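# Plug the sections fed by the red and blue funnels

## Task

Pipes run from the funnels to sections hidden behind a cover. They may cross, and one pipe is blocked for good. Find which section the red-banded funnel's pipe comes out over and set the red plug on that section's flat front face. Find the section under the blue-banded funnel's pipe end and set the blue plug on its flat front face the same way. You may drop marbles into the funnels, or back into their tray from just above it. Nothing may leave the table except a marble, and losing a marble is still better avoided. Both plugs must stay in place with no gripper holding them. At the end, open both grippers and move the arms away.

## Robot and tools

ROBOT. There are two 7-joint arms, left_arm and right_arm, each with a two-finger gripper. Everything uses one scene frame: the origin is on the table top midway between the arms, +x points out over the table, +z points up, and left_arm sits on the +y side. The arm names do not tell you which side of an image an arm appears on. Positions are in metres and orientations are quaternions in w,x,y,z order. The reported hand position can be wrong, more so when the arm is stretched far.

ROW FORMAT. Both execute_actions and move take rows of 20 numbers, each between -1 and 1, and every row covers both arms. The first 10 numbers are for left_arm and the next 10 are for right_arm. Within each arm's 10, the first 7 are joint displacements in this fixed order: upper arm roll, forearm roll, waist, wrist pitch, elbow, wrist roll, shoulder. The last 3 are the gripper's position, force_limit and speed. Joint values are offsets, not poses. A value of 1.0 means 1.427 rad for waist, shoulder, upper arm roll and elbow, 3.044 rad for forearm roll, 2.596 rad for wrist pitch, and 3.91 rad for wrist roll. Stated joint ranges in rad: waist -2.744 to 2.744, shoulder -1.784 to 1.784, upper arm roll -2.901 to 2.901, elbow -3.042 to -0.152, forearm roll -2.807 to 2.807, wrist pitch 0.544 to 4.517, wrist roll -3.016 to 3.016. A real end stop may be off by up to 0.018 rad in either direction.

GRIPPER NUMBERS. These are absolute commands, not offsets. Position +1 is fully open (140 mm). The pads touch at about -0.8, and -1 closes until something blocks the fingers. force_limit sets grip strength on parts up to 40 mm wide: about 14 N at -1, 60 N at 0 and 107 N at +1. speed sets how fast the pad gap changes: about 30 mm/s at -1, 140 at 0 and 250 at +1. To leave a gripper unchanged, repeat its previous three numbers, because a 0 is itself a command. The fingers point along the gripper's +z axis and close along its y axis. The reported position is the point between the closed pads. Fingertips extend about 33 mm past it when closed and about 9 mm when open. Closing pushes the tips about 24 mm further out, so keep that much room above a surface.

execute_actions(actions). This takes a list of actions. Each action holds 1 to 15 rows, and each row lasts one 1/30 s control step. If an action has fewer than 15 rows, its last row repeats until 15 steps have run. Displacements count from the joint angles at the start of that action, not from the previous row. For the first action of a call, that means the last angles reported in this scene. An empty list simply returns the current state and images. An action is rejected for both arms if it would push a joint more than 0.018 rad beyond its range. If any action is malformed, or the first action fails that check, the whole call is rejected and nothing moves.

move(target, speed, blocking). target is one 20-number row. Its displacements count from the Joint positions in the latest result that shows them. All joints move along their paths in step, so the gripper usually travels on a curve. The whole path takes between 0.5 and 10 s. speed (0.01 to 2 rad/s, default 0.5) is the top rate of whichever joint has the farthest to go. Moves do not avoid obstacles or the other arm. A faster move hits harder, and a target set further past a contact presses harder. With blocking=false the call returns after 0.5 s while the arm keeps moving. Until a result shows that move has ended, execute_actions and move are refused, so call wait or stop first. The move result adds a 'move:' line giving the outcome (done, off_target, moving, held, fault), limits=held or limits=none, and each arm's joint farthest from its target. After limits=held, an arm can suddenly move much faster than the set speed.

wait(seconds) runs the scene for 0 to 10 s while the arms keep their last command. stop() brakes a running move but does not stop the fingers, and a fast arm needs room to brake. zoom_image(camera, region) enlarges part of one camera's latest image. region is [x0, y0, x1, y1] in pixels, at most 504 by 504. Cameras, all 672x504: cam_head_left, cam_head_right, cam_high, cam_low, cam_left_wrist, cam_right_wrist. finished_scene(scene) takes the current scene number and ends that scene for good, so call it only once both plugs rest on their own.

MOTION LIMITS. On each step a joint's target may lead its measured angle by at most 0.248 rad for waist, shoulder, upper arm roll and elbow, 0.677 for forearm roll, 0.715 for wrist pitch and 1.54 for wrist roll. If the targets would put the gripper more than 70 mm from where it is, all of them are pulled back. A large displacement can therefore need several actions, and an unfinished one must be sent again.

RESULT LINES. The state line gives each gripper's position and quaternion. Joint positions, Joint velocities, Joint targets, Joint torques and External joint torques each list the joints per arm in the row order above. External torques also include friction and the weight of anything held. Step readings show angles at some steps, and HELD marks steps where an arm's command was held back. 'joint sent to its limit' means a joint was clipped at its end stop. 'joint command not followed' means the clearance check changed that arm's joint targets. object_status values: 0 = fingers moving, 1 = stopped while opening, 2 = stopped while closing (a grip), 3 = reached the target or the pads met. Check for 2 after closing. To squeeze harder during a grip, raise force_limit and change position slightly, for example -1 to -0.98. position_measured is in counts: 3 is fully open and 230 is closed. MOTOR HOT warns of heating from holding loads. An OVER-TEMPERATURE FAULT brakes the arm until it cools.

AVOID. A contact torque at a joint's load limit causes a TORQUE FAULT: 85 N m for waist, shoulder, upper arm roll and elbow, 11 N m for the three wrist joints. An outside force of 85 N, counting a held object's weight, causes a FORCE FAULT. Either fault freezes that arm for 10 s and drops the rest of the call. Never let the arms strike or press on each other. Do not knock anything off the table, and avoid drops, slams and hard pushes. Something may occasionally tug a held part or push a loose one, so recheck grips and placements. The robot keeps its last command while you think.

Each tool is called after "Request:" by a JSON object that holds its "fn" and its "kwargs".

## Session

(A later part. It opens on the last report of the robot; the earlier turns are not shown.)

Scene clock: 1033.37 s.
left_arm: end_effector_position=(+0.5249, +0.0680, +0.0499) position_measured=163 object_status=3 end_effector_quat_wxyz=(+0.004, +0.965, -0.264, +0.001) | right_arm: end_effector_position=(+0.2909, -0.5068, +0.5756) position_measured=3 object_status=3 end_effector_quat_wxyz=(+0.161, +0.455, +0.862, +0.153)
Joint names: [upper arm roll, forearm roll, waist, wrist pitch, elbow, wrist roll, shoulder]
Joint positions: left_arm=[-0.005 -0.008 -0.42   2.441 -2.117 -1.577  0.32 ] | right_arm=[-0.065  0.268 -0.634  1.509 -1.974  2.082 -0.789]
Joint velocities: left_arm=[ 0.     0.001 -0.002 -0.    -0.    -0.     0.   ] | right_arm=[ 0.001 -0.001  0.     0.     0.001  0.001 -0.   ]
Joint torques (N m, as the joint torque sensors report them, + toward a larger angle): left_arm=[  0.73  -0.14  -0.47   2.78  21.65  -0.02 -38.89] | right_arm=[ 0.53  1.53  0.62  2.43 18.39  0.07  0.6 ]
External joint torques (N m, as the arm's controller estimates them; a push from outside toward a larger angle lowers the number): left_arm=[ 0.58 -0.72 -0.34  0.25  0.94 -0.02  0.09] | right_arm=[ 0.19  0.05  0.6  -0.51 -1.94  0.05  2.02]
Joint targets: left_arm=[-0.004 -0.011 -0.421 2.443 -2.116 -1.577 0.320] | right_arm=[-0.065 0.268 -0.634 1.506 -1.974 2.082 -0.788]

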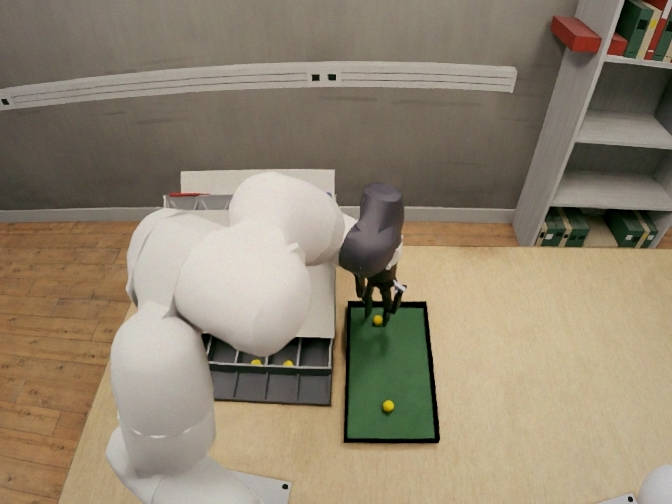

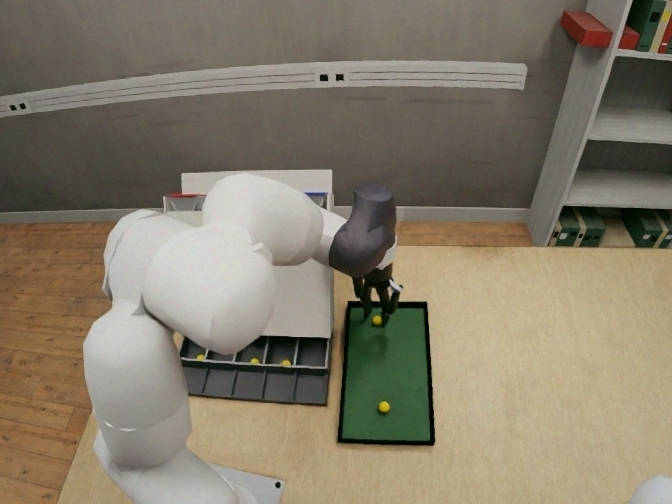

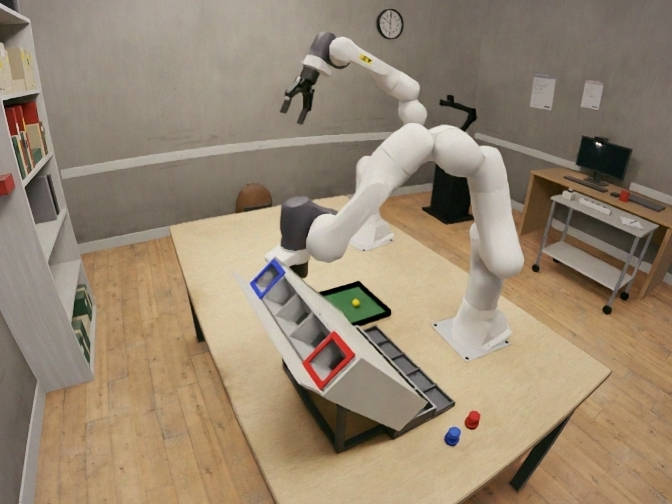

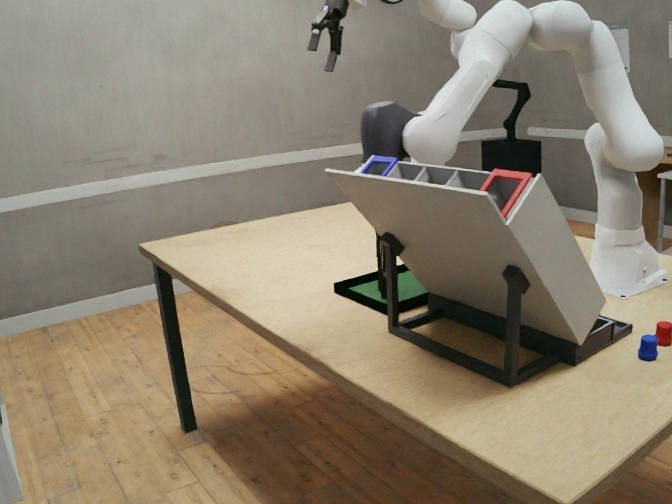

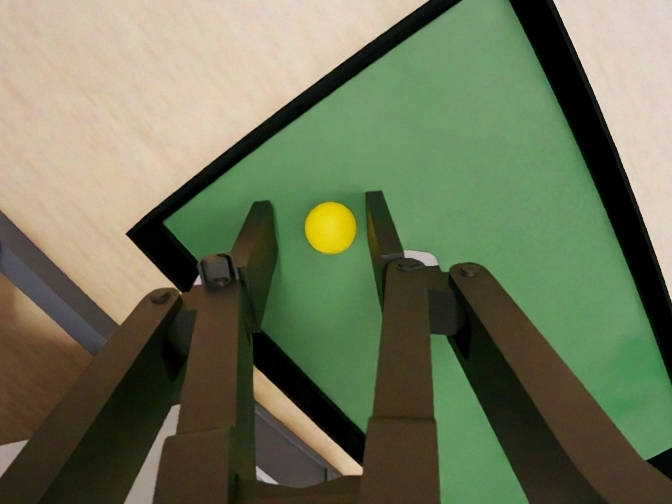

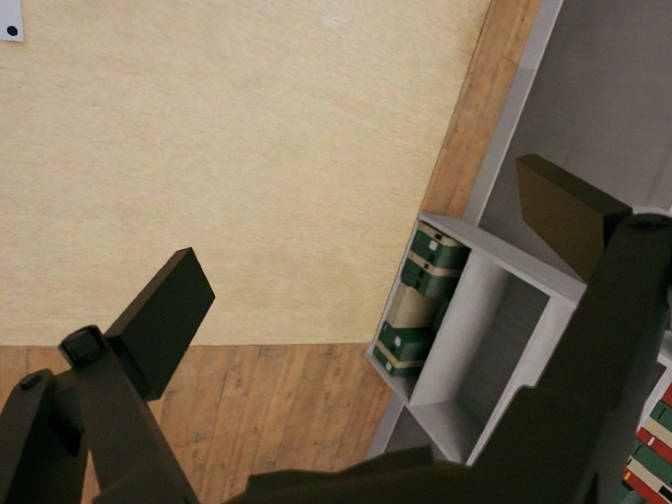

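Request:
{"fn": "execute_actions", "kwargs": {"actions": [[[0,-0.001,-0.00456,0.0081,-0.00505,0,0.00526,-0.27,-0.3,0.1,0,0,0,-0.0012,-0.0004,0,0.0007,1,0,0],[0,-0.001,-0.00456,0.0081,-0.00505,0,0.00526,-1,-0.3,0.1,0,0,0,-0.0012,-0.0004,0,0.0007,1,0,0],[0,-0.001,-0.00456,0.0081,-0.00505,0,0.00526,-1,-0.3,0.1,0,0,0,-0.0012,-0.0004,0,0.0007,1,0,0],[0,-0.001,-0.00456,0.00404,-0.00505,0,0.00526,-1,-0.3,0.1,0,0,0,-0.0012,-0.0004,0,0.0007,1,0,0],[0,-0.001,-0.00456,0.00404,-0.00505,0,0.00526,-1,-0.3,0.1,0,0,0,-0.0012,-0.0004,0,0.0007,1,0,0],[0,-0.001,-0.00456,0.00404,-0.00505,0,0.00315,-1,-0.3,0.1,0,0,0,-0.0012,-0.0004,0,0.0007,1,0,0],[0,-0.001,-0.00456,0.0019,-0.00505,0,-0.00199,-1,-0.3,0.1,0,0,0,-0.0012,-0.0004,0,0.0007,1,0,0],[0,-0.001,-0.00456,-0.00462,-0.00505,0,-0.0086,-1,-0.3,0.1,0,0,0,-0.0012,-0.0004,0,0.0007,1,0,0],[0,-0.001,-0.00456,-0.01348,-0.00505,0,-0.01772,-1,-0.3,0.1,0,0,0,-0.0012,-0.0004,0,0.0007,1,0,0],[0,-0.001,-0.00456,-0.02357,-0.00385,0,-0.02918,-1,-0.3,0.1,0,0,0,-0.0012,-0.0004,0,0.0007,1,0,0],[0,-0.001,-0.00456,-0.03529,-0.00151,0,-0.04282,-1,-0.3,0.1,0,0,0,-0.0012,-0.0004,0,0.0007,1,0,0],[0,-0.001,-0.00456,-0.04924,0.00072,0,-0.05842,-1,-0.3,0.1,0,0,0,-0.0012,-0.0004,0,0.0007,1,0,0],[0,-0.001,-0.00456,-0.06495,0.00382,0,-0.07572,-1,-0.3,0.1,0,0,0,-0.0012,-0.0004,0,0.0007,1,0,0],[0,-0.001,-0.0034,-0.08162,0.00776,0,-0.09448,-1,-0.3,0.1,0,0,0,-0.0012,-0.0004,0,0.0007,1,0,0],[0,-0.001,-0.00185,-0.09899,0.01254,0,-0.11437,-1,-0.3,0.1,0,0,0,-0.0012,-0.0004,0,0.0007,1,0,0]],[[0,-0.001,0.00321,-0.07049,0.01791,0,-0.06643,-1,-0.3,0.1,0,0,0,-0.0012,-0.0004,0,0.0007,1,0,0],[0,-0.001,0.0059,-0.08861,0.02425,0,-0.08765,-1,-0.3,0.1,0,0,0,-0.0012,-0.0004,0,0.0007,1,0,0],[0,-0.001,0.0102,-0.10672,0.03131,0,-0.10905,-1,-0.3,0.1,0,0,0,-0.0012,-0.0004,0,0.0007,1,0,0],[0,-0.001,0.01639,-0.1246,0.03905,0,-0.13028,-1,-0.3,0.1,0,0,0,-0.0012,-0.0004,0,0.0007,1,0,0],[0,-0.001,0.02465,-0.14203,0.04744,0,-0.15101,-1,-0.3,0.1,0,0,0,-0.0012,-0.0004,0,0.0007,1,0,0],[0,-0.001,0.03507,-0.15877,0.05639,0,-0.1709,-1,-0.3,0.1,0,0,0,-0.0012,-0.0004,0,0.0007,1,0,0],[0,-0.001,0.04764,-0.17462,0.06588,0,-0.18966,-1,-0.3,0.1,0,0,0,-0.0012,-0.0004,0,0.0007,1,0,0],[0,-0.001,0.06228,-0.18868,0.07584,0,-0.20697,-1,-0.3,0.1,0,0,0,-0.0012,-0.0004,0,0.0007,1,0,0],[0,-0.001,0.07882,-0.19982,0.08619,0,-0.22256,-1,-0.3,0.1,0,0,0,-0.0012,-0.0004,0,0.0007,1,0,0],[0,-0.001,0.09696,-0.20829,0.0969,0,-0.2362,-1,-0.3,0.1,0,0,0,-0.0012,-0.0004,0,0.0007,1,0,0],[0,-0.001,0.11638,-0.21467,0.10788,0,-0.24767,-1,-0.3,0.1,0,0,0,-0.0012,-0.0004,0,0.0007,1,0,0],[0,-0.001,0.13669,-0.21897,0.11907,0,-0.25678,-1,-0.3,0.1,0,0,0,-0.0012,-0.0004,0,0.0007,1,0,0],[0,-0.001,0.15745,-0.22118,0.1304,0,-0.26339,-1,-0.3,0.1,0,0,0,-0.0012,-0.0004,0,0.0007,1,0,0],[0,-0.001,0.17828,-0.22125,0.1418,0,-0.2674,-1,-0.3,0.1,0,0,0,-0.0012,-0.0004,0,0.0007,1,0,0],[0,-0.001,0.19912,-0.21925,0.1532,0,-0.26875,-1,-0.3,0.1,0,0,0,-0.0012,-0.0004,0,0.0007,1,0,0]],[[0,-0.001,0.06844,-0.02432,0.03062,0,-0.00874,-1,-0.3,0.1,0,0,0,-0.0012,-0.0004,0,0.0007,1,0,0],[0,-0.001,0.08928,-0.01951,0.04181,0,-0.00665,-1,-0.3,0.1,0,0,0,-0.0012,-0.0004,0,0.0007,1,0,0],[0,-0.001,0.11011,-0.01512,0.05279,0,-0.00364,-1,-0.3,0.1,0,0,0,-0.0012,-0.0004,0,0.0007,1,0,0],[0,-0.001,0.13095,-0.01138,0.06349,0,-0.00018,-1,-0.3,0.1,0,0,0,-0.0012,-0.0004,0,0.0007,1,0,0],[0,-0.001,0.15178,-0.00662,0.07385,0,0.00418,-1,-0.3,0.1,0,0,0,-0.0012,-0.0004,0,0.0007,1,0,0],[0,-0.001,0.17261,-0.0017,0.08381,0,0.00935,-1,-0.3,0.1,0,0,0,-0.0012,-0.0004,0,0.0007,1,0,0],[0,-0.001,0.19345,0.00365,0.09329,0,0.01524,-1,-0.3,0.1,0,0,0,-0.0012,-0.0004,0,0.0007,1,0,0],[0,-0.001,0.21428,0.00929,0.10225,0,0.02176,-1,-0.3,0.1,0,0,0,-0.0012,-0.0004,0,0.0007,1,0,0],[0,-0.001,0.23512,0.01514,0.11063,0,0.02879,-1,-0.3,0.1,0,0,0,-0.0012,-0.0004,0,0.0007,1,0,0],[0,-0.001,0.25587,0.02105,0.11837,0,0.03621,-1,-0.3,0.1,0,0,0,-0.0012,-0.0004,0,0.0007,1,0,0],[0,-0.001,0.27617,0.0269,0.12544,0,0.0439,-1,-0.3,0.1,0,0,0,-0.0012,-0.0004,0,0.0007,1,0,0],[0,-0.001,0.2956,0.03261,0.13177,0,0.05172,-1,-0.3,0.1,0,0,0,-0.0012,-0.0004,0,0.0007,1,0,0],[0,-0.001,0.31374,0.03804,0.13735,0,0.05954,-1,-0.3,0.1,0,0,0,-0.0012,-0.0004,0,0.0007,1,0,0],[0,-0.001,0.33027,0.04307,0.14213,0,0.06722,-1,-0.3,0.1,0,0,0,-0.0012,-0.0004,0,0.0007,1,0,0],[0,-0.001,0.34492,0.04762,0.14608,0,0.07465,-1,-0.3,0.1,0,0,0,-0.0012,-0.0004,0,0.0007,1,0,0]],[[0,-0.001,0.04985,0.02656,0.01575,0,0.02484,-1,-0.3,0.1,0,0,0,-0.0012,-0.0004,0,0.0007,1,0,0],[0,-0.001,0.06027,0.02995,0.01797,0,0.03136,-1,-0.3,0.1,0,0,0,-0.0012,-0.0004,0,0.0007,1,0,0],[0,-0.001,0.06853,0.03263,0.01931,0,0.03725,-1,-0.3,0.1,0,0,0,-0.0012,-0.0004,0,0.0007,1,0,0],[0,-0.001,0.07472,0.03459,0.01976,0,0.04242,-1,-0.3,0.1,0,0,0,-0.0012,-0.0004,0,0.0007,1,0,0],[0,-0.001,0.07902,0.0358,0.01976,0,0.04678,-1,-0.3,0.1,0,0,0,-0.0012,-0.0004,0,0.0007,1,0,0],[0,-0.001,0.08171,0.03638,0.01976,0,0.05024,-1,-0.3,0.1,0,0,0,-0.0012,-0.0004,0,0.0007,1,0,0],[0,-0.001,0.08313,0.03649,0.01976,0,0.05276,-1,-0.3,0.1,0,0,0,-0.0012,-0.0004,0,0.0007,1,0,0],[0,-0.001,0.08365,0.03607,0.01976,0,0.05429,-1,-0.3,0.1,0,0,0,-0.0012,-0.0004,0,0.0007,1,0,0],[0,-0.001,0.0837,0.03501,0.01976,0,0.0543,-1,-0.3,0.1,0,0,0,-0.0012,-0.0004,0,0.0007,1,0,0],[0,-0.001,0.0837,0.03331,0.01976,0,0.0543,-0.35,-0.3,0.5,0,0,0,-0.0012,-0.0004,0,0.0007,1,0,0],[0,-0.001,0.0837,0.03166,0.01976,0,0.0543,-0.35,-0.3,0.5,0,0,0,-0.0012,-0.0004,0,0.0007,1,0,0],[0,-0.001,0.0837,0.03139,0.01976,0,0.0543,-0.35,-0.3,0.5,0,0,0,-0.0012,-0.0004,0,0.0007,1,0,0]]]}}

Scene clock: 1155.37 s.
left_arm: end_effector_position=(+0.6590, +0.5070, +0.3815) position_measured=173 object_status=0 end_effector_quat_wxyz=(-0.009, +0.986, +0.112, +0.124) | right_arm: end_effector_position=(+0.2909, -0.5068, +0.5756) position_measured=3 object_status=3 end_effector_quat_wxyz=(+0.161, +0.455, +0.862, +0.153)
Joint names: [upper arm roll, forearm roll, waist, wrist pitch, elbow, wrist roll, shoulder]
Joint positions: left_arm=[-0.006 -0.008  0.345  1.98  -1.717 -1.577  0.013] | right_arm=[-0.065  0.268 -0.634  1.509 -1.974  2.082 -0.789]
Joint velocities: left_arm=[-0.012 -0.001 -0.001  0.01   0.014 -0.001 -0.001] | right_arm=[ 0.002 -0.     0.001  0.    -0.    -0.002 -0.001]
Joint torques (N m, as the joint torque sensors report them, + toward a larger angle): left_arm=[ -1.51   0.15   1.32   3.37  26.06   0.03 -32.64] | right_arm=[ 0.45  1.49  1.17  2.41 18.24  0.06  0.29]
External joint torques (N m, as the arm's controller estimates them; a push from outside toward a larger angle lowers the number): left_arm=[-1.75 -0.71  1.08  0.35  1.34  0.03  0.33] | right_arm=[ 0.03  0.01  1.11 -0.53 -2.06  0.04  1.67]
External joint torques at the end of the 1st action: left_arm=[-0.68 -0.74  1.1  -0.39  1.51  0.08 -0.58] | right_arm=[ 0.11  0.07  0.68 -0.51 -1.86  0.04  1.63]
External joint torques at the end of the 2nd action: left_arm=[ 0.08 -0.76  1.34 -0.38  2.14 -0.11 -2.67] | right_arm=[ 0.11  0.05  0.35 -0.5  -1.85  0.04  1.76]
External joint torques at the end of the 3rd action: left_arm=[-0.29 -0.58  3.2   0.43  0.96  0.    0.87] | right_arm=[ 0.51  0.06  0.59 -0.5  -1.9   0.02  1.91]
Joint targets: left_arm=[-0.008 -0.011 0.347 1.983 -1.714 -1.577 0.013] | right_arm=[-0.065 0.268 -0.634 1.506 -1.974 2.082 -0.788]
Step readings (joint positions; steps 1 to 15: 1st action; 16 to 30: 2nd action; 31 to 45: 3rd action; 46 to 60: 4th action):
0: left_arm=[-0.005 -0.008 -0.420 2.441 -2.117 -1.577 0.320] | right_arm=[-0.065 0.268 -0.634 1.509 -1.974 2.082 -0.789]
1: left_arm=[-0.005 -0.008 -0.421 2.444 -2.117 -1.577 0.320] | right_arm=[-0.065 0.268 -0.634 1.509 -1.974 2.082 -0.789]
2: left_arm=[-0.005 -0.008 -0.422 2.447 -2.118 -1.577 0.321] | right_arm=[-0.065 0.268 -0.634 1.509 -1.974 2.082 -0.789]
4: left_arm=[-0.005 -0.008 -0.423 2.450 -2.120 -1.577 0.323] | right_arm=[-0.065 0.268 -0.634 1.509 -1.974 2.082 -0.789]
8: left_arm=[-0.005 -0.008 -0.424 2.447 -2.122 -1.577 0.321] | right_arm=[-0.065 0.268 -0.634 1.509 -1.974 2.082 -0.789]
15: left_arm=[-0.005 -0.008 -0.424 2.321 -2.116 -1.577 0.222] | right_arm=[-0.065 0.268 -0.634 1.509 -1.974 2.082 -0.789]
16: left_arm=[-0.005 -0.008 -0.424 2.289 -2.111 -1.577 0.196] | right_arm=[-0.065 0.268 -0.634 1.509 -1.974 2.082 -0.789]
17: left_arm=[-0.005 -0.008 -0.423 2.255 -2.104 -1.577 0.168] | right_arm=[-0.065 0.268 -0.634 1.509 -1.974 2.082 -0.789]
19: left_arm=[-0.006 -0.008 -0.417 2.180 -2.086 -1.577 0.109] | right_arm=[-0.065 0.268 -0.634 1.509 -1.974 2.082 -0.789]
23: left_arm=[-0.009 -0.008 -0.379 2.028 -2.039 -1.577 -0.008] | right_arm=[-0.065 0.268 -0.634 1.509 -1.974 2.082 -0.789]
30: left_arm=[-0.009 -0.008 -0.210 1.835 -1.933 -1.577 -0.143] | right_arm=[-0.065 0.268 -0.634 1.509 -1.974 2.082 -0.789]
31: left_arm=[-0.008 -0.008 -0.179 1.824 -1.917 -1.577 -0.152] | right_arm=[-0.065 0.268 -0.634 1.509 -1.974 2.082 -0.789]
32: left_arm=[-0.007 -0.008 -0.149 1.817 -1.901 -1.577 -0.156] | right_arm=[-0.065 0.268 -0.634 1.509 -1.974 2.082 -0.789]
34: left_arm=[-0.007 -0.008 -0.089 1.813 -1.872 -1.577 -0.156] | right_arm=[-0.065 0.268 -0.634 1.509 -1.974 2.082 -0.789]
38: left_arm=[-0.009 -0.008 0.029 1.827 -1.816 -1.577 -0.134] | right_arm=[-0.065 0.268 -0.634 1.509 -1.974 2.082 -0.789]
45: left_arm=[-0.008 -0.008 0.227 1.902 -1.742 -1.577 -0.064] | right_arm=[-0.065 0.268 -0.634 1.509 -1.974 2.082 -0.789]
46: left_arm=[-0.007 -0.008 0.251 1.914 -1.735 -1.577 -0.053] | right_arm=[-0.065 0.268 -0.634 1.509 -1.974 2.082 -0.789]
47: left_arm=[-0.006 -0.008 0.272 1.925 -1.729 -1.577 -0.043] | right_arm=[-0.065 0.268 -0.634 1.509 -1.974 2.082 -0.789]
49: left_arm=[-0.004 -0.008 0.306 1.946 -1.722 -1.577 -0.025] | right_arm=[-0.065 0.268 -0.634 1.509 -1.974 2.082 -0.789]
53: left_arm=[-0.003 -0.008 0.340 1.972 -1.718 -1.577 0.003] | right_arm=[-0.065 0.268 -0.634 1.509 -1.974 2.082 -0.789]
60: Joint positions above

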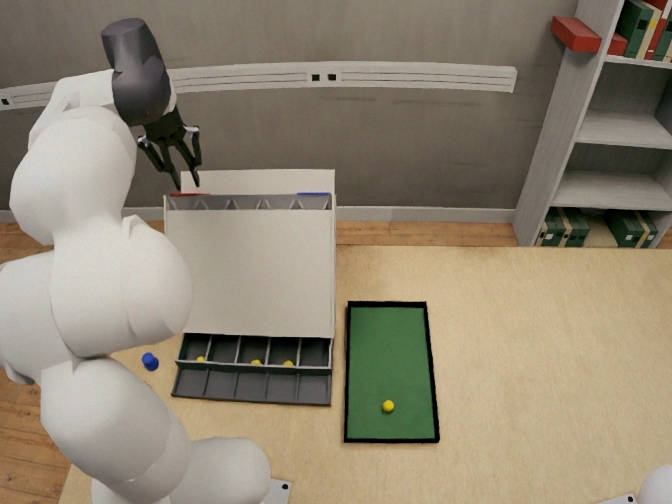

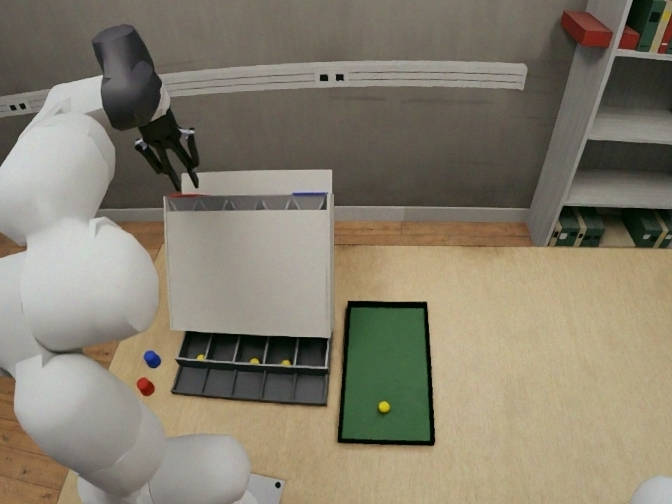

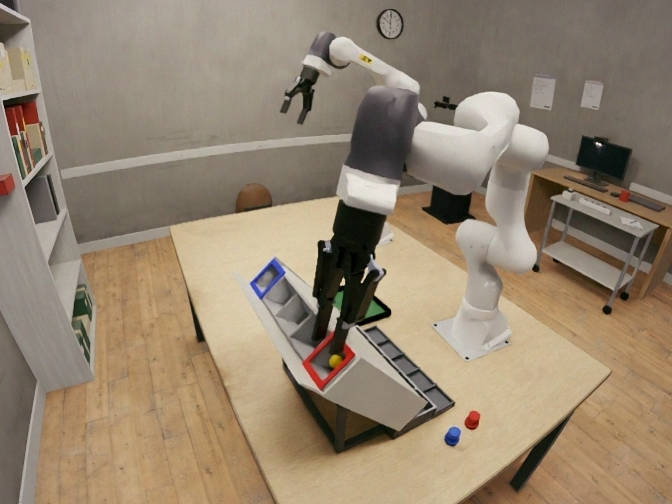

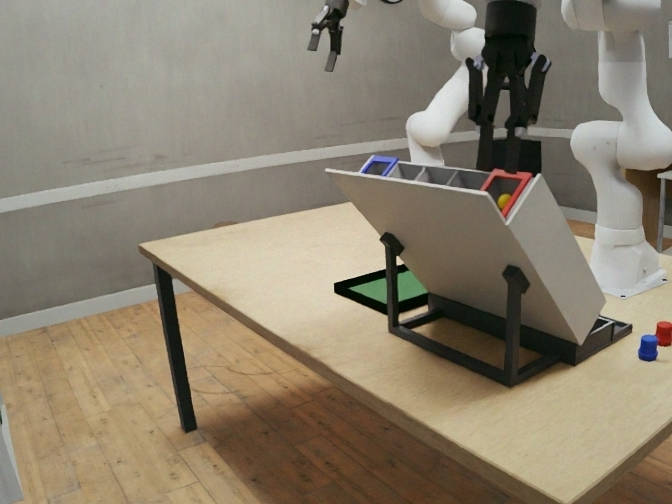

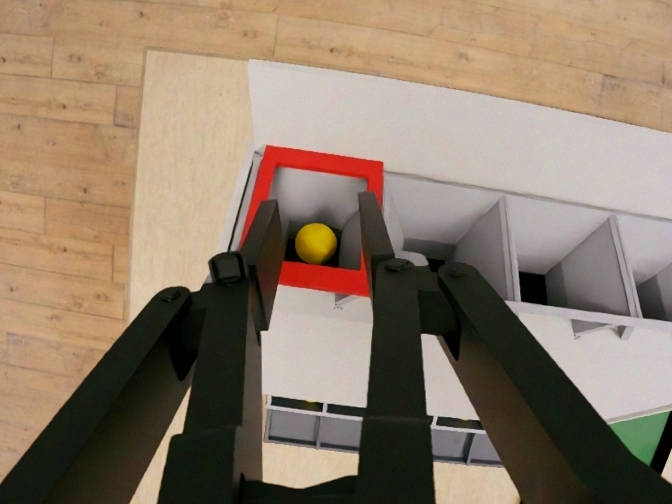

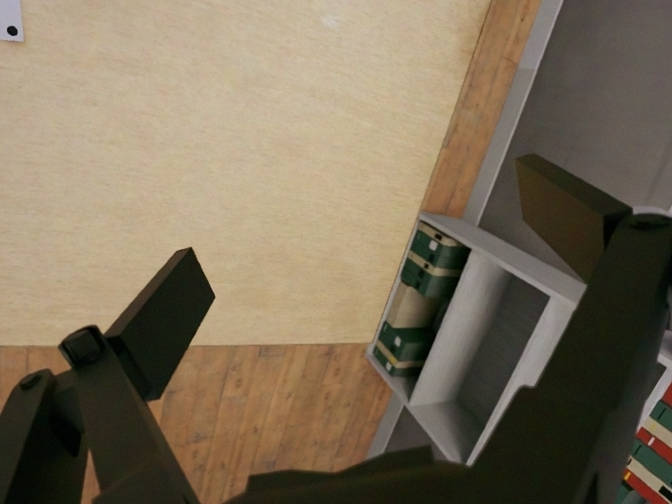

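Marble dropped into the red funnel. Check the result.

Request:
{"fn": "execute_actions", "kwargs": {"actions": []}}

Request:
{"fn": "zoom_image", "kwargs": {"camera": "cam_head_right", "region": [110, 310, 350, 420]}}

Scene clock: 1157.67 s.
left_arm: end_effector_position=(+0.6598, +0.5067, +0.3824) position_measured=173 object_status=3 end_effector_quat_wxyz=(-0.009, +0.986, +0.112, +0.126) | right_arm: end_effector_position=(+0.2909, -0.5068, +0.5756) position_measured=3 object_status=3 end_effector_quat_wxyz=(+0.161, +0.455, +0.862, +0.153)
Joint names: [upper arm roll, forearm roll, waist, wrist pitch, elbow, wrist roll, shoulder]
Joint positions: left_arm=[-0.007 -0.008  0.345  1.981 -1.716 -1.577  0.013] | right_arm=[-0.065  0.268 -0.634  1.509 -1.974  2.082 -0.789]
Joint velocities: left_arm=[ 0.     0.001 -0.001 -0.     0.001  0.    -0.001] | right_arm=[-0.002 -0.    -0.001  0.     0.001 -0.     0.001]
Joint torques (N m, as the joint torque sensors report them, + toward a larger angle): left_arm=[ -1.29   0.11   1.41   3.37  26.12  -0.05 -32.56] | right_arm=[ 0.32  1.51  0.84  2.38 18.19  0.06  0.23]
External joint torques (N m, as the arm's controller estimates them; a push from outside toward a larger angle lowers the number): left_arm=[-1.13 -0.74  1.59  0.31  1.24 -0.06  0.58] | right_arm=[ 0.11  0.05  0.88 -0.56 -2.08  0.05  1.52]
Joint targets: left_arm=[-0.008 -0.011 0.347 1.983 -1.714 -1.577 0.013] | right_arm=[-0.065 0.268 -0.634 1.506 -1.974 2.082 -0.788]

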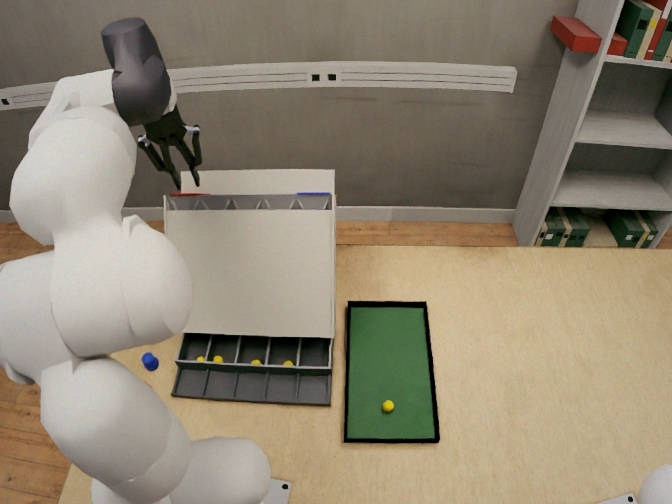

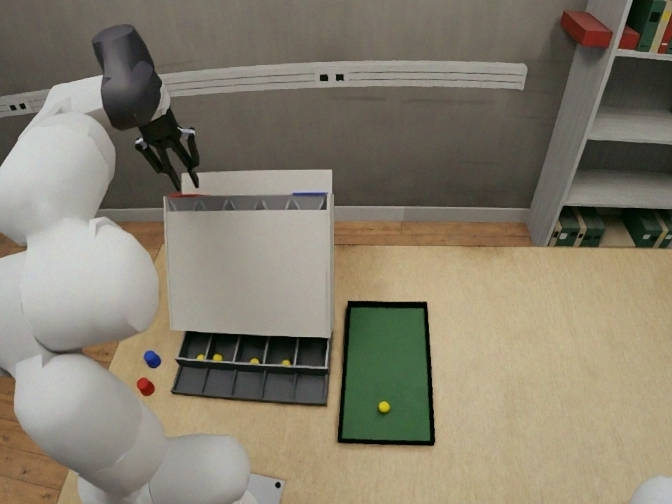

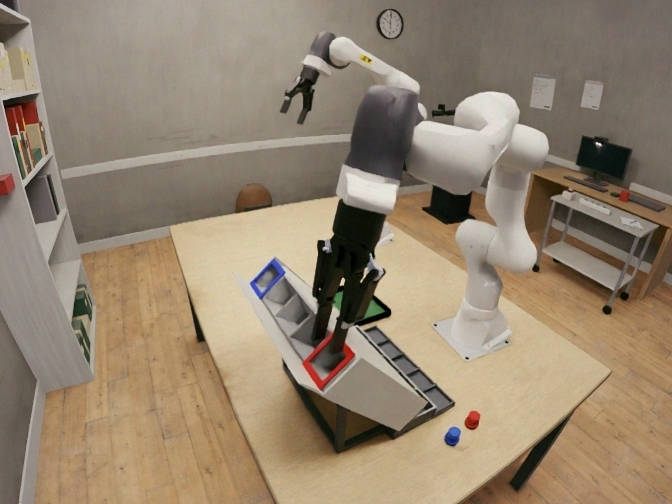

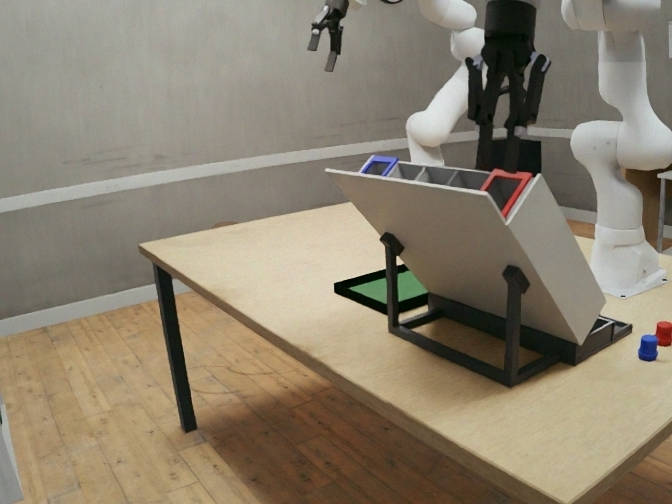

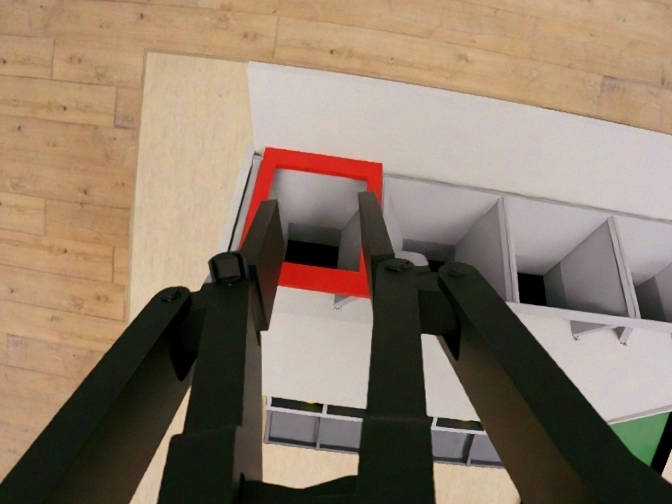

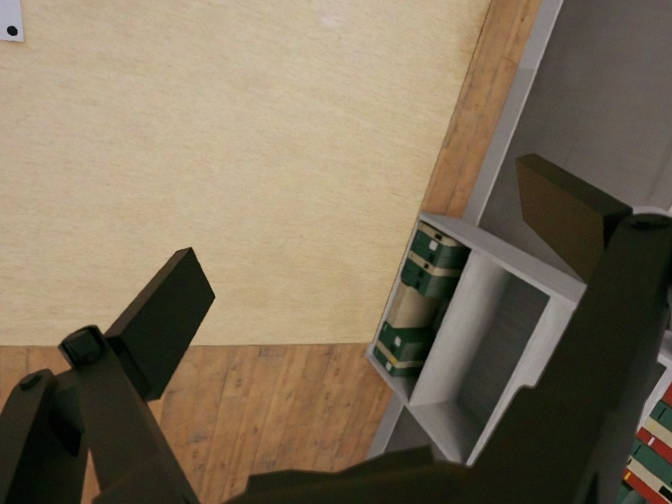

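Region (110, 310, 350, 420) of cam_head_right's 672x504 image, scaled by 2.100, with more detail than that image has; it fills the top 231 rows of this view, and the rest is white.

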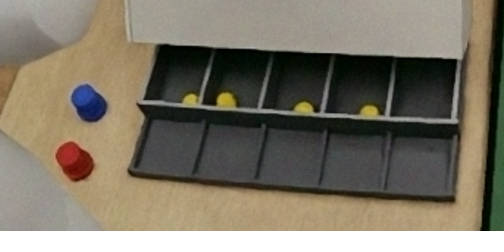

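Request:
{"fn": "execute_actions", "kwargs": {"actions": [[[0,-0.001,0.00511,0.0008,0.0005,0,-0.0065,-0.35,-0.3,0.5,0,0,0,-0.0012,-0.0004,0,0.0007,1,0,0],[0,-0.001,0.01014,0.0008,-0.00311,0,-0.01321,-0.35,-0.3,0.5,0,0,0,-0.0012,-0.0004,0,0.0007,1,0,0],[0,-0.001,0.01711,0.0008,-0.00927,0,-0.02247,-0.35,-0.3,0.5,0,0,0,-0.0012,-0.0004,0,0.0007,1,0,0],[0,-0.001,0.02593,0.0008,-0.01946,0,-0.03413,-0.35,-0.3,0.5,0,0,0,-0.0012,-0.0004,0,0.0007,1,0,0],[0,-0.001,0.03652,0.0008,-0.03355,0,-0.048,-0.35,-0.3,0.5,0,0,0,-0.0012,-0.0004,0,0.0007,1,0,0],[0,-0.001,0.04875,0.00166,-0.05139,0,-0.06385,-0.35,-0.3,0.5,0,0,0,-0.0012,-0.0004,0,0.0007,1,0,0],[0,-0.001,0.06249,0.00455,-0.07275,0,-0.08144,-0.35,-0.3,0.5,0,0,0,-0.0012,-0.0004,0,0.0007,1,0,0],[0,-0.001,0.0776,0.00904,-0.0974,0,-0.1005,-0.35,-0.3,0.5,0,0,0,-0.0012,-0.0004,0,0.0007,1,0,0],[0,-0.001,0.0939,0.01438,-0.12505,0,-0.12073,-0.35,-0.3,0.5,0,0,0,-0.0012,-0.0004,0,0.0007,1,0,0],[0,-0.001,0.11122,0.02028,-0.15535,0,-0.14179,-0.15,0,0,0,0,0,-0.0012,-0.0004,0,0.0007,1,0,0],[0,-0.001,0.12937,0.02665,-0.18798,0,-0.16337,-0.15,0,0,0,0,0,-0.0012,-0.0004,0,0.0007,1,0,0],[0,-0.001,0.14814,0.03338,-0.22254,0,-0.18512,-0.15,0,0,0,0,0,-0.0012,-0.0004,0,0.0007,1,0,0],[0,-0.001,0.16734,0.04037,-0.25862,0,-0.2067,-0.15,0,0,0,0,0,-0.0012,-0.0004,0,0.0007,1,0,0],[0,-0.001,0.18676,0.04751,-0.29581,0,-0.22776,-0.15,0,0,0,0,0,-0.0012,-0.0004,0,0.0007,1,0,0],[0,-0.001,0.20617,0.05468,-0.33366,0,-0.24799,-0.15,0,0,0,0,0,-0.0012,-0.0004,0,0.0007,1,0,0]],[[0,-0.001,0.0623,0.03272,-0.11981,0,-0.06684,-0.15,0,0,0,0,0,-0.0012,-0.0004,0,0.0007,1,0,0],[0,-0.001,0.08107,0.03964,-0.15766,0,-0.08444,-0.15,0,0,0,0,0,-0.0012,-0.0004,0,0.0007,1,0,0],[0,-0.001,0.09922,0.04627,-0.19485,0,-0.10029,-0.15,0,0,0,0,0,-0.0012,-0.0004,0,0.0007,1,0,0],[0,-0.001,0.11654,0.05249,-0.23093,0,-0.11416,-0.15,0,0,0,0,0,-0.0012,-0.0004,0,0.0007,1,0,0],[0,-0.001,0.13284,0.05821,-0.26549,0,-0.12581,-0.15,0,0,0,0,0,-0.0012,-0.0004,0,0.0007,1,0,0],[0,-0.001,0.14795,0.06335,-0.29811,0,-0.13507,-0.15,0,0,0,0,0,-0.0012,-0.0004,0,0.0007,1,0,0],[0,-0.001,0.16169,0.0678,-0.32842,0,-0.14179,-0.15,0,0,0,0,0,-0.0012,-0.0004,0,0.0007,1,0,0],[0,-0.001,0.17392,0.07153,-0.35607,0,-0.14587,-0.15,0,0,0,0,0,-0.0012,-0.0004,0,0.0007,1,0,0],[0,-0.001,0.18451,0.07446,-0.38072,0,-0.14723,-0.15,0,0,0,0,0,-0.0012,-0.0004,0,0.0007,1,0,0],[0,-0.001,0.19334,0.07654,-0.40208,0,-0.14723,-0.15,0,0,0,0,0,-0.0012,-0.0004,0,0.0007,1,0,0],[0,-0.001,0.2003,0.07775,-0.41992,0,-0.14723,-0.15,0,0,0,0,0,-0.0012,-0.0004,0,0.0007,1,0,0],[0,-0.001,0.20533,0.07805,-0.43401,0,-0.14723,-0.15,0,0,0,0,0,-0.0012,-0.0004,0,0.0007,1,0,0],[0,-0.001,0.20837,0.07745,-0.4442,0,-0.14723,-0.15,0,0,0,0,0,-0.0012,-0.0004,0,0.0007,1,0,0],[0,-0.001,0.20939,0.07596,-0.45036,0,-0.14723,-0.15,0,0,0,0,0,-0.0012,-0.0004,0,0.0007,1,0,0],[0,-0.001,0.20939,0.0708,-0.45207,0,-0.14723,-0.15,0,0,0,0,0,-0.0012,-0.0004,0,0.0007,1,0,0]]]}}

Request:
{"fn": "execute_actions", "kwargs": {"actions": []}}

Scene clock: 1278.67 s.
left_arm: end_effector_position=(+0.3085, +0.6238, +0.1693) position_measured=148 object_status=3 end_effector_quat_wxyz=(-0.001, +0.929, +0.369, +0.008) | right_arm: end_effector_position=(+0.2909, -0.5068, +0.5756) position_measured=3 object_status=3 end_effector_quat_wxyz=(+0.161, +0.455, +0.862, +0.153)
Joint names: [upper arm roll, forearm roll, waist, wrist pitch, elbow, wrist roll, shoulder]
Joint positions: left_arm=[-0.003 -0.008  0.869  2.231 -2.697 -1.577 -0.481] | right_arm=[-0.065  0.268 -0.634  1.509 -1.974  2.082 -0.789]
Joint velocities: left_arm=[ 0.001 -0.     0.112  0.015 -0.4    0.     0.   ] | right_arm=[ 0.     0.002  0.     0.    -0.     0.001 -0.001]
Joint torques (N m, as the joint torque sensors report them, + toward a larger angle): left_arm=[ -3.17  -0.08  -0.67   3.95  26.9    0.   -18.62] | right_arm=[ 0.48  1.53  0.7   2.42 18.42  0.03  0.39]
External joint torques (N m, as the arm's controller estimates them; a push from outside toward a larger angle lowers the number): left_arm=[-1.23 -0.87  0.71  0.39 -1.84 -0.01 -1.32] | right_arm=[ 0.15  0.04  0.67 -0.52 -1.9   0.01  1.77]
External joint torques at the end of the 1st action: left_arm=[-0.3  -0.58  1.9   0.29 -1.98  0.02 -1.13] | right_arm=[ 0.24  0.04  0.45 -0.51 -2.09  0.02  1.87]
Joint targets: left_arm=[-0.007 -0.011 0.878 2.242 -2.722 -1.577 -0.489] | right_arm=[-0.065 0.268 -0.634 1.506 -1.974 2.082 -0.788]
Step readings (joint positions; steps 1 to 15: 1st action; 16 to 30: 2nd action):
0: left_arm=[-0.007 -0.008 0.345 1.981 -1.716 -1.577 0.013] | right_arm=[-0.065 0.268 -0.634 1.509 -1.974 2.082 -0.789]
1: left_arm=[-0.007 -0.008 0.346 1.981 -1.716 -1.577 0.013] | right_arm=[-0.065 0.268 -0.634 1.509 -1.974 2.082 -0.789]
2: left_arm=[-0.008 -0.008 0.348 1.982 -1.717 -1.577 0.010] | right_arm=[-0.065 0.268 -0.634 1.509 -1.974 2.082 -0.789]
4: left_arm=[-0.009 -0.008 0.359 1.982 -1.728 -1.577 -0.004] | right_arm=[-0.065 0.268 -0.634 1.509 -1.974 2.082 -0.789]
8: left_arm=[-0.012 -0.008 0.411 1.988 -1.797 -1.577 -0.076] | right_arm=[-0.065 0.268 -0.634 1.509 -1.974 2.082 -0.789]
15: left_arm=[-0.007 -0.008 0.579 2.059 -2.077 -1.577 -0.279] | right_arm=[-0.065 0.268 -0.634 1.509 -1.974 2.082 -0.789]
16: left_arm=[-0.006 -0.008 0.607 2.074 -2.128 -1.577 -0.309] | right_arm=[-0.065 0.268 -0.634 1.509 -1.974 2.082 -0.789]
17: left_arm=[-0.006 -0.008 0.635 2.089 -2.181 -1.577 -0.339] | right_arm=[-0.065 0.268 -0.634 1.509 -1.974 2.082 -0.789]
19: left_arm=[-0.004 -0.008 0.689 2.121 -2.287 -1.577 -0.392] | right_arm=[-0.065 0.268 -0.634 1.509 -1.974 2.082 -0.789]
23: left_arm=[-0.003 -0.008 0.783 2.180 -2.483 -1.577 -0.463] | right_arm=[-0.065 0.268 -0.634 1.509 -1.974 2.082 -0.789]
30: Joint positions above

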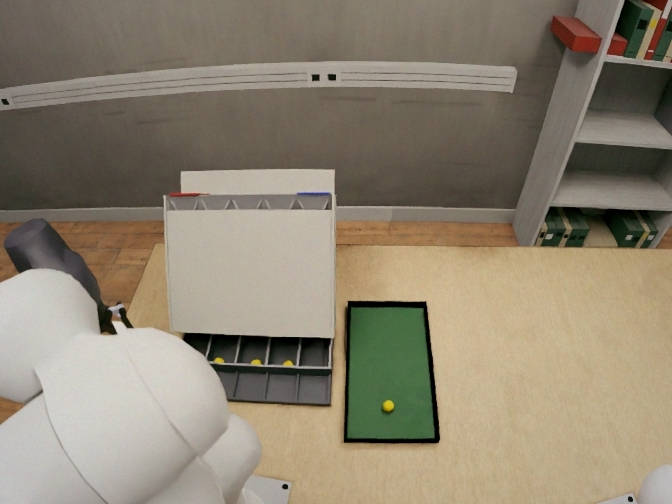

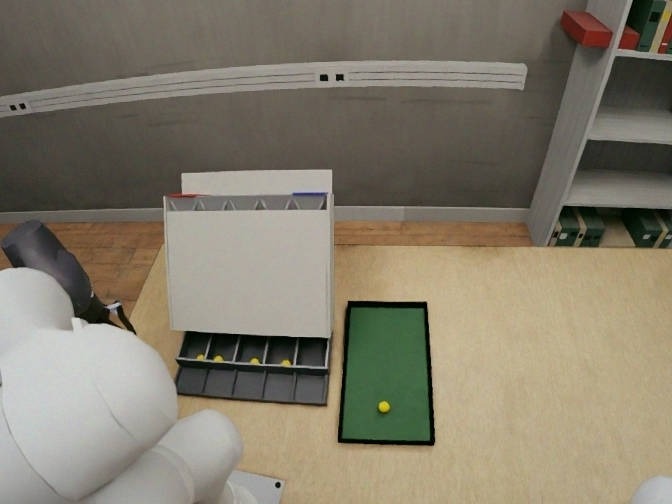

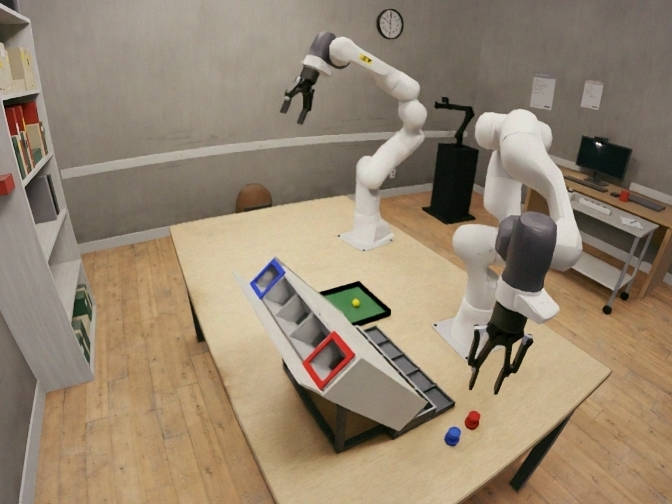

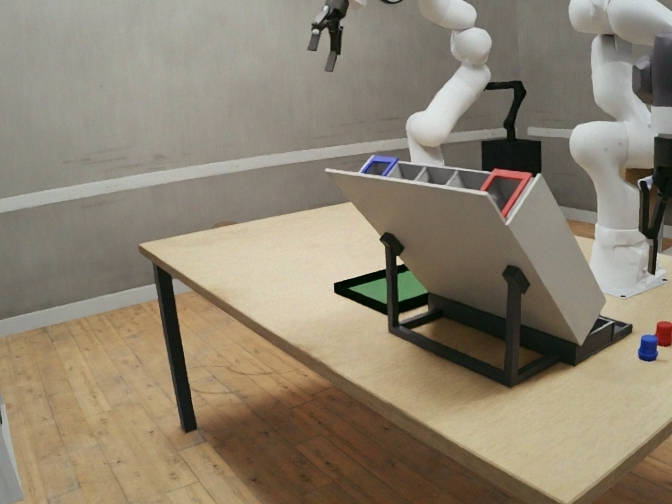

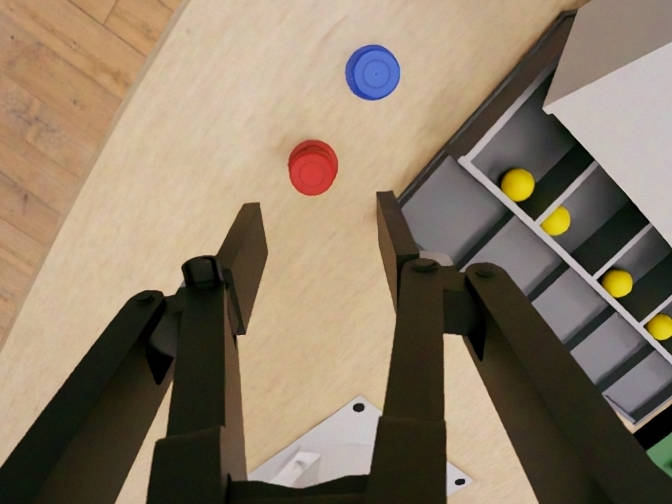

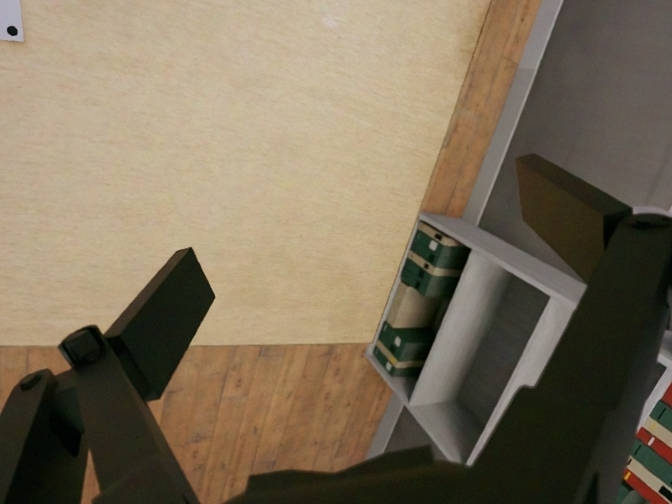

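Scene clock: 1278.67 s.
left_arm: end_effector_position=(+0.3085, +0.6238, +0.1693) position_measured=148 object_status=3 end_effector_quat_wxyz=(-0.001, +0.929, +0.369, +0.008) | right_arm: end_effector_position=(+0.2909, -0.5068, +0.5756) position_measured=3 object_status=3 end_effector_quat_wxyz=(+0.161, +0.455, +0.862, +0.153)
Joint names: [upper arm roll, forearm roll, waist, wrist pitch, elbow, wrist roll, shoulder]
Joint positions: left_arm=[-0.003 -0.008  0.869  2.231 -2.697 -1.577 -0.481] | right_arm=[-0.065  0.268 -0.634  1.509 -1.974  2.082 -0.789]
Joint velocities: left_arm=[ 0.001 -0.     0.112  0.015 -0.4    0.     0.   ] | right_arm=[ 0.     0.002  0.     0.    -0.     0.001 -0.001]
Joint torques (N m, as the joint torque sensors report them, + toward a larger angle): left_arm=[ -3.17  -0.08  -0.67   3.95  26.9    0.   -18.62] | right_arm=[ 0.48  1.53  0.7   2.42 18.42  0.03  0.39]
External joint torques (N m, as the arm's controller estimates them; a push from outside toward a larger angle lowers the number): left_arm=[-1.23 -0.87  0.71  0.39 -1.84 -0.01 -1.32] | right_arm=[ 0.15  0.04  0.67 -0.52 -1.9   0.01  1.77]
Joint targets: left_arm=[-0.007 -0.011 0.878 2.242 -2.722 -1.577 -0.489] | right_arm=[-0.065 0.268 -0.634 1.506 -1.974 2.082 -0.788]

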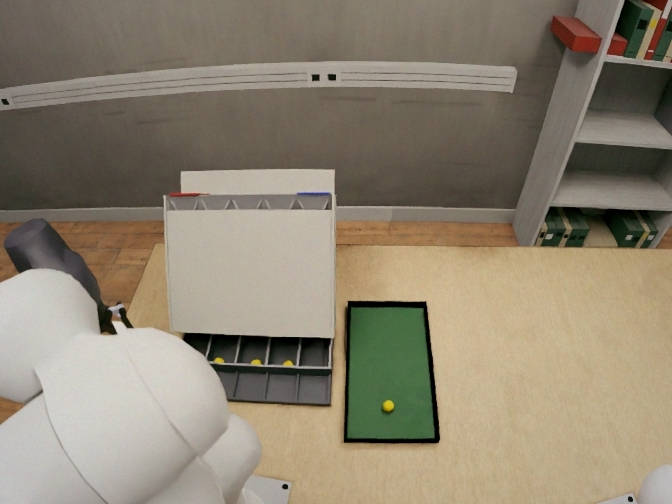

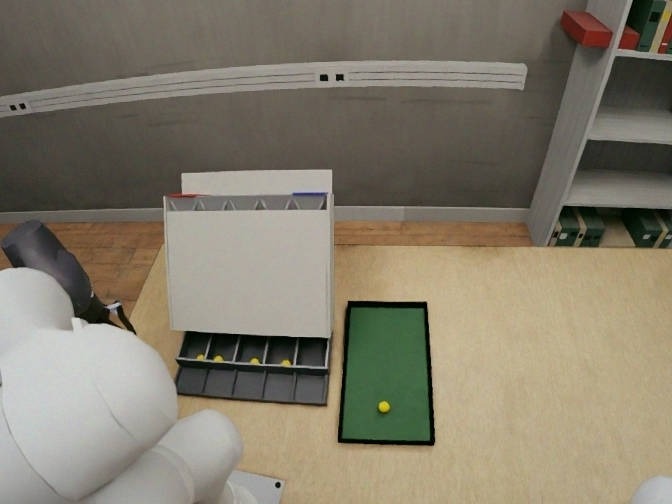

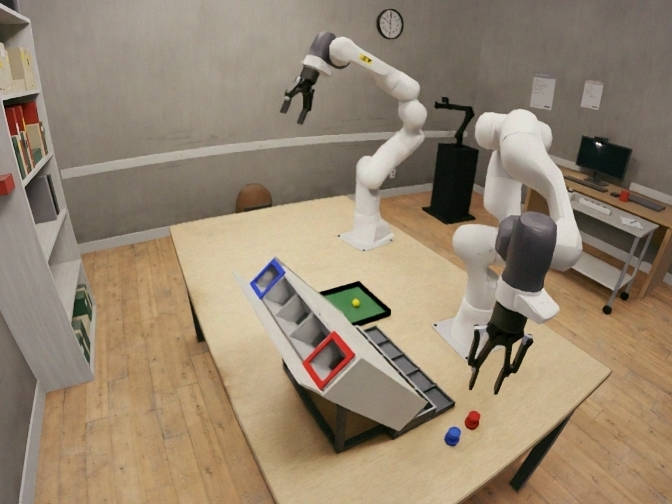

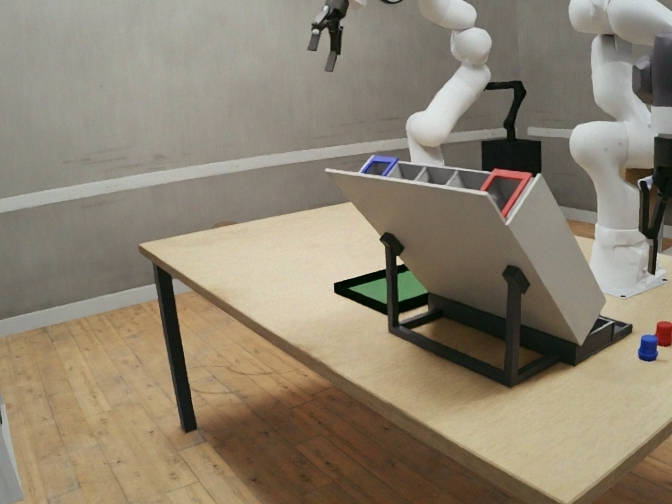

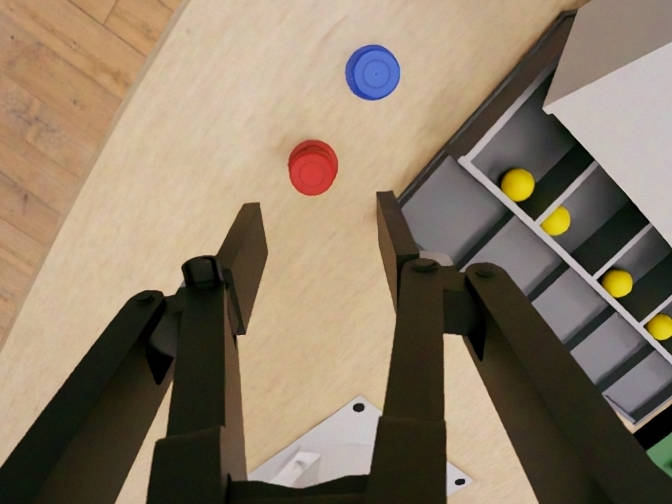

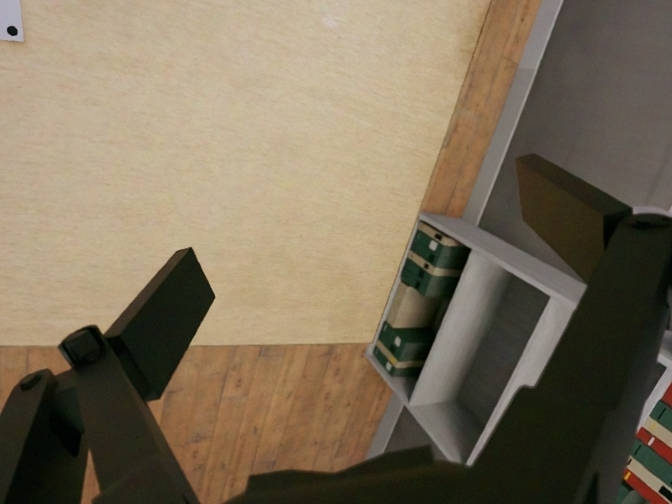

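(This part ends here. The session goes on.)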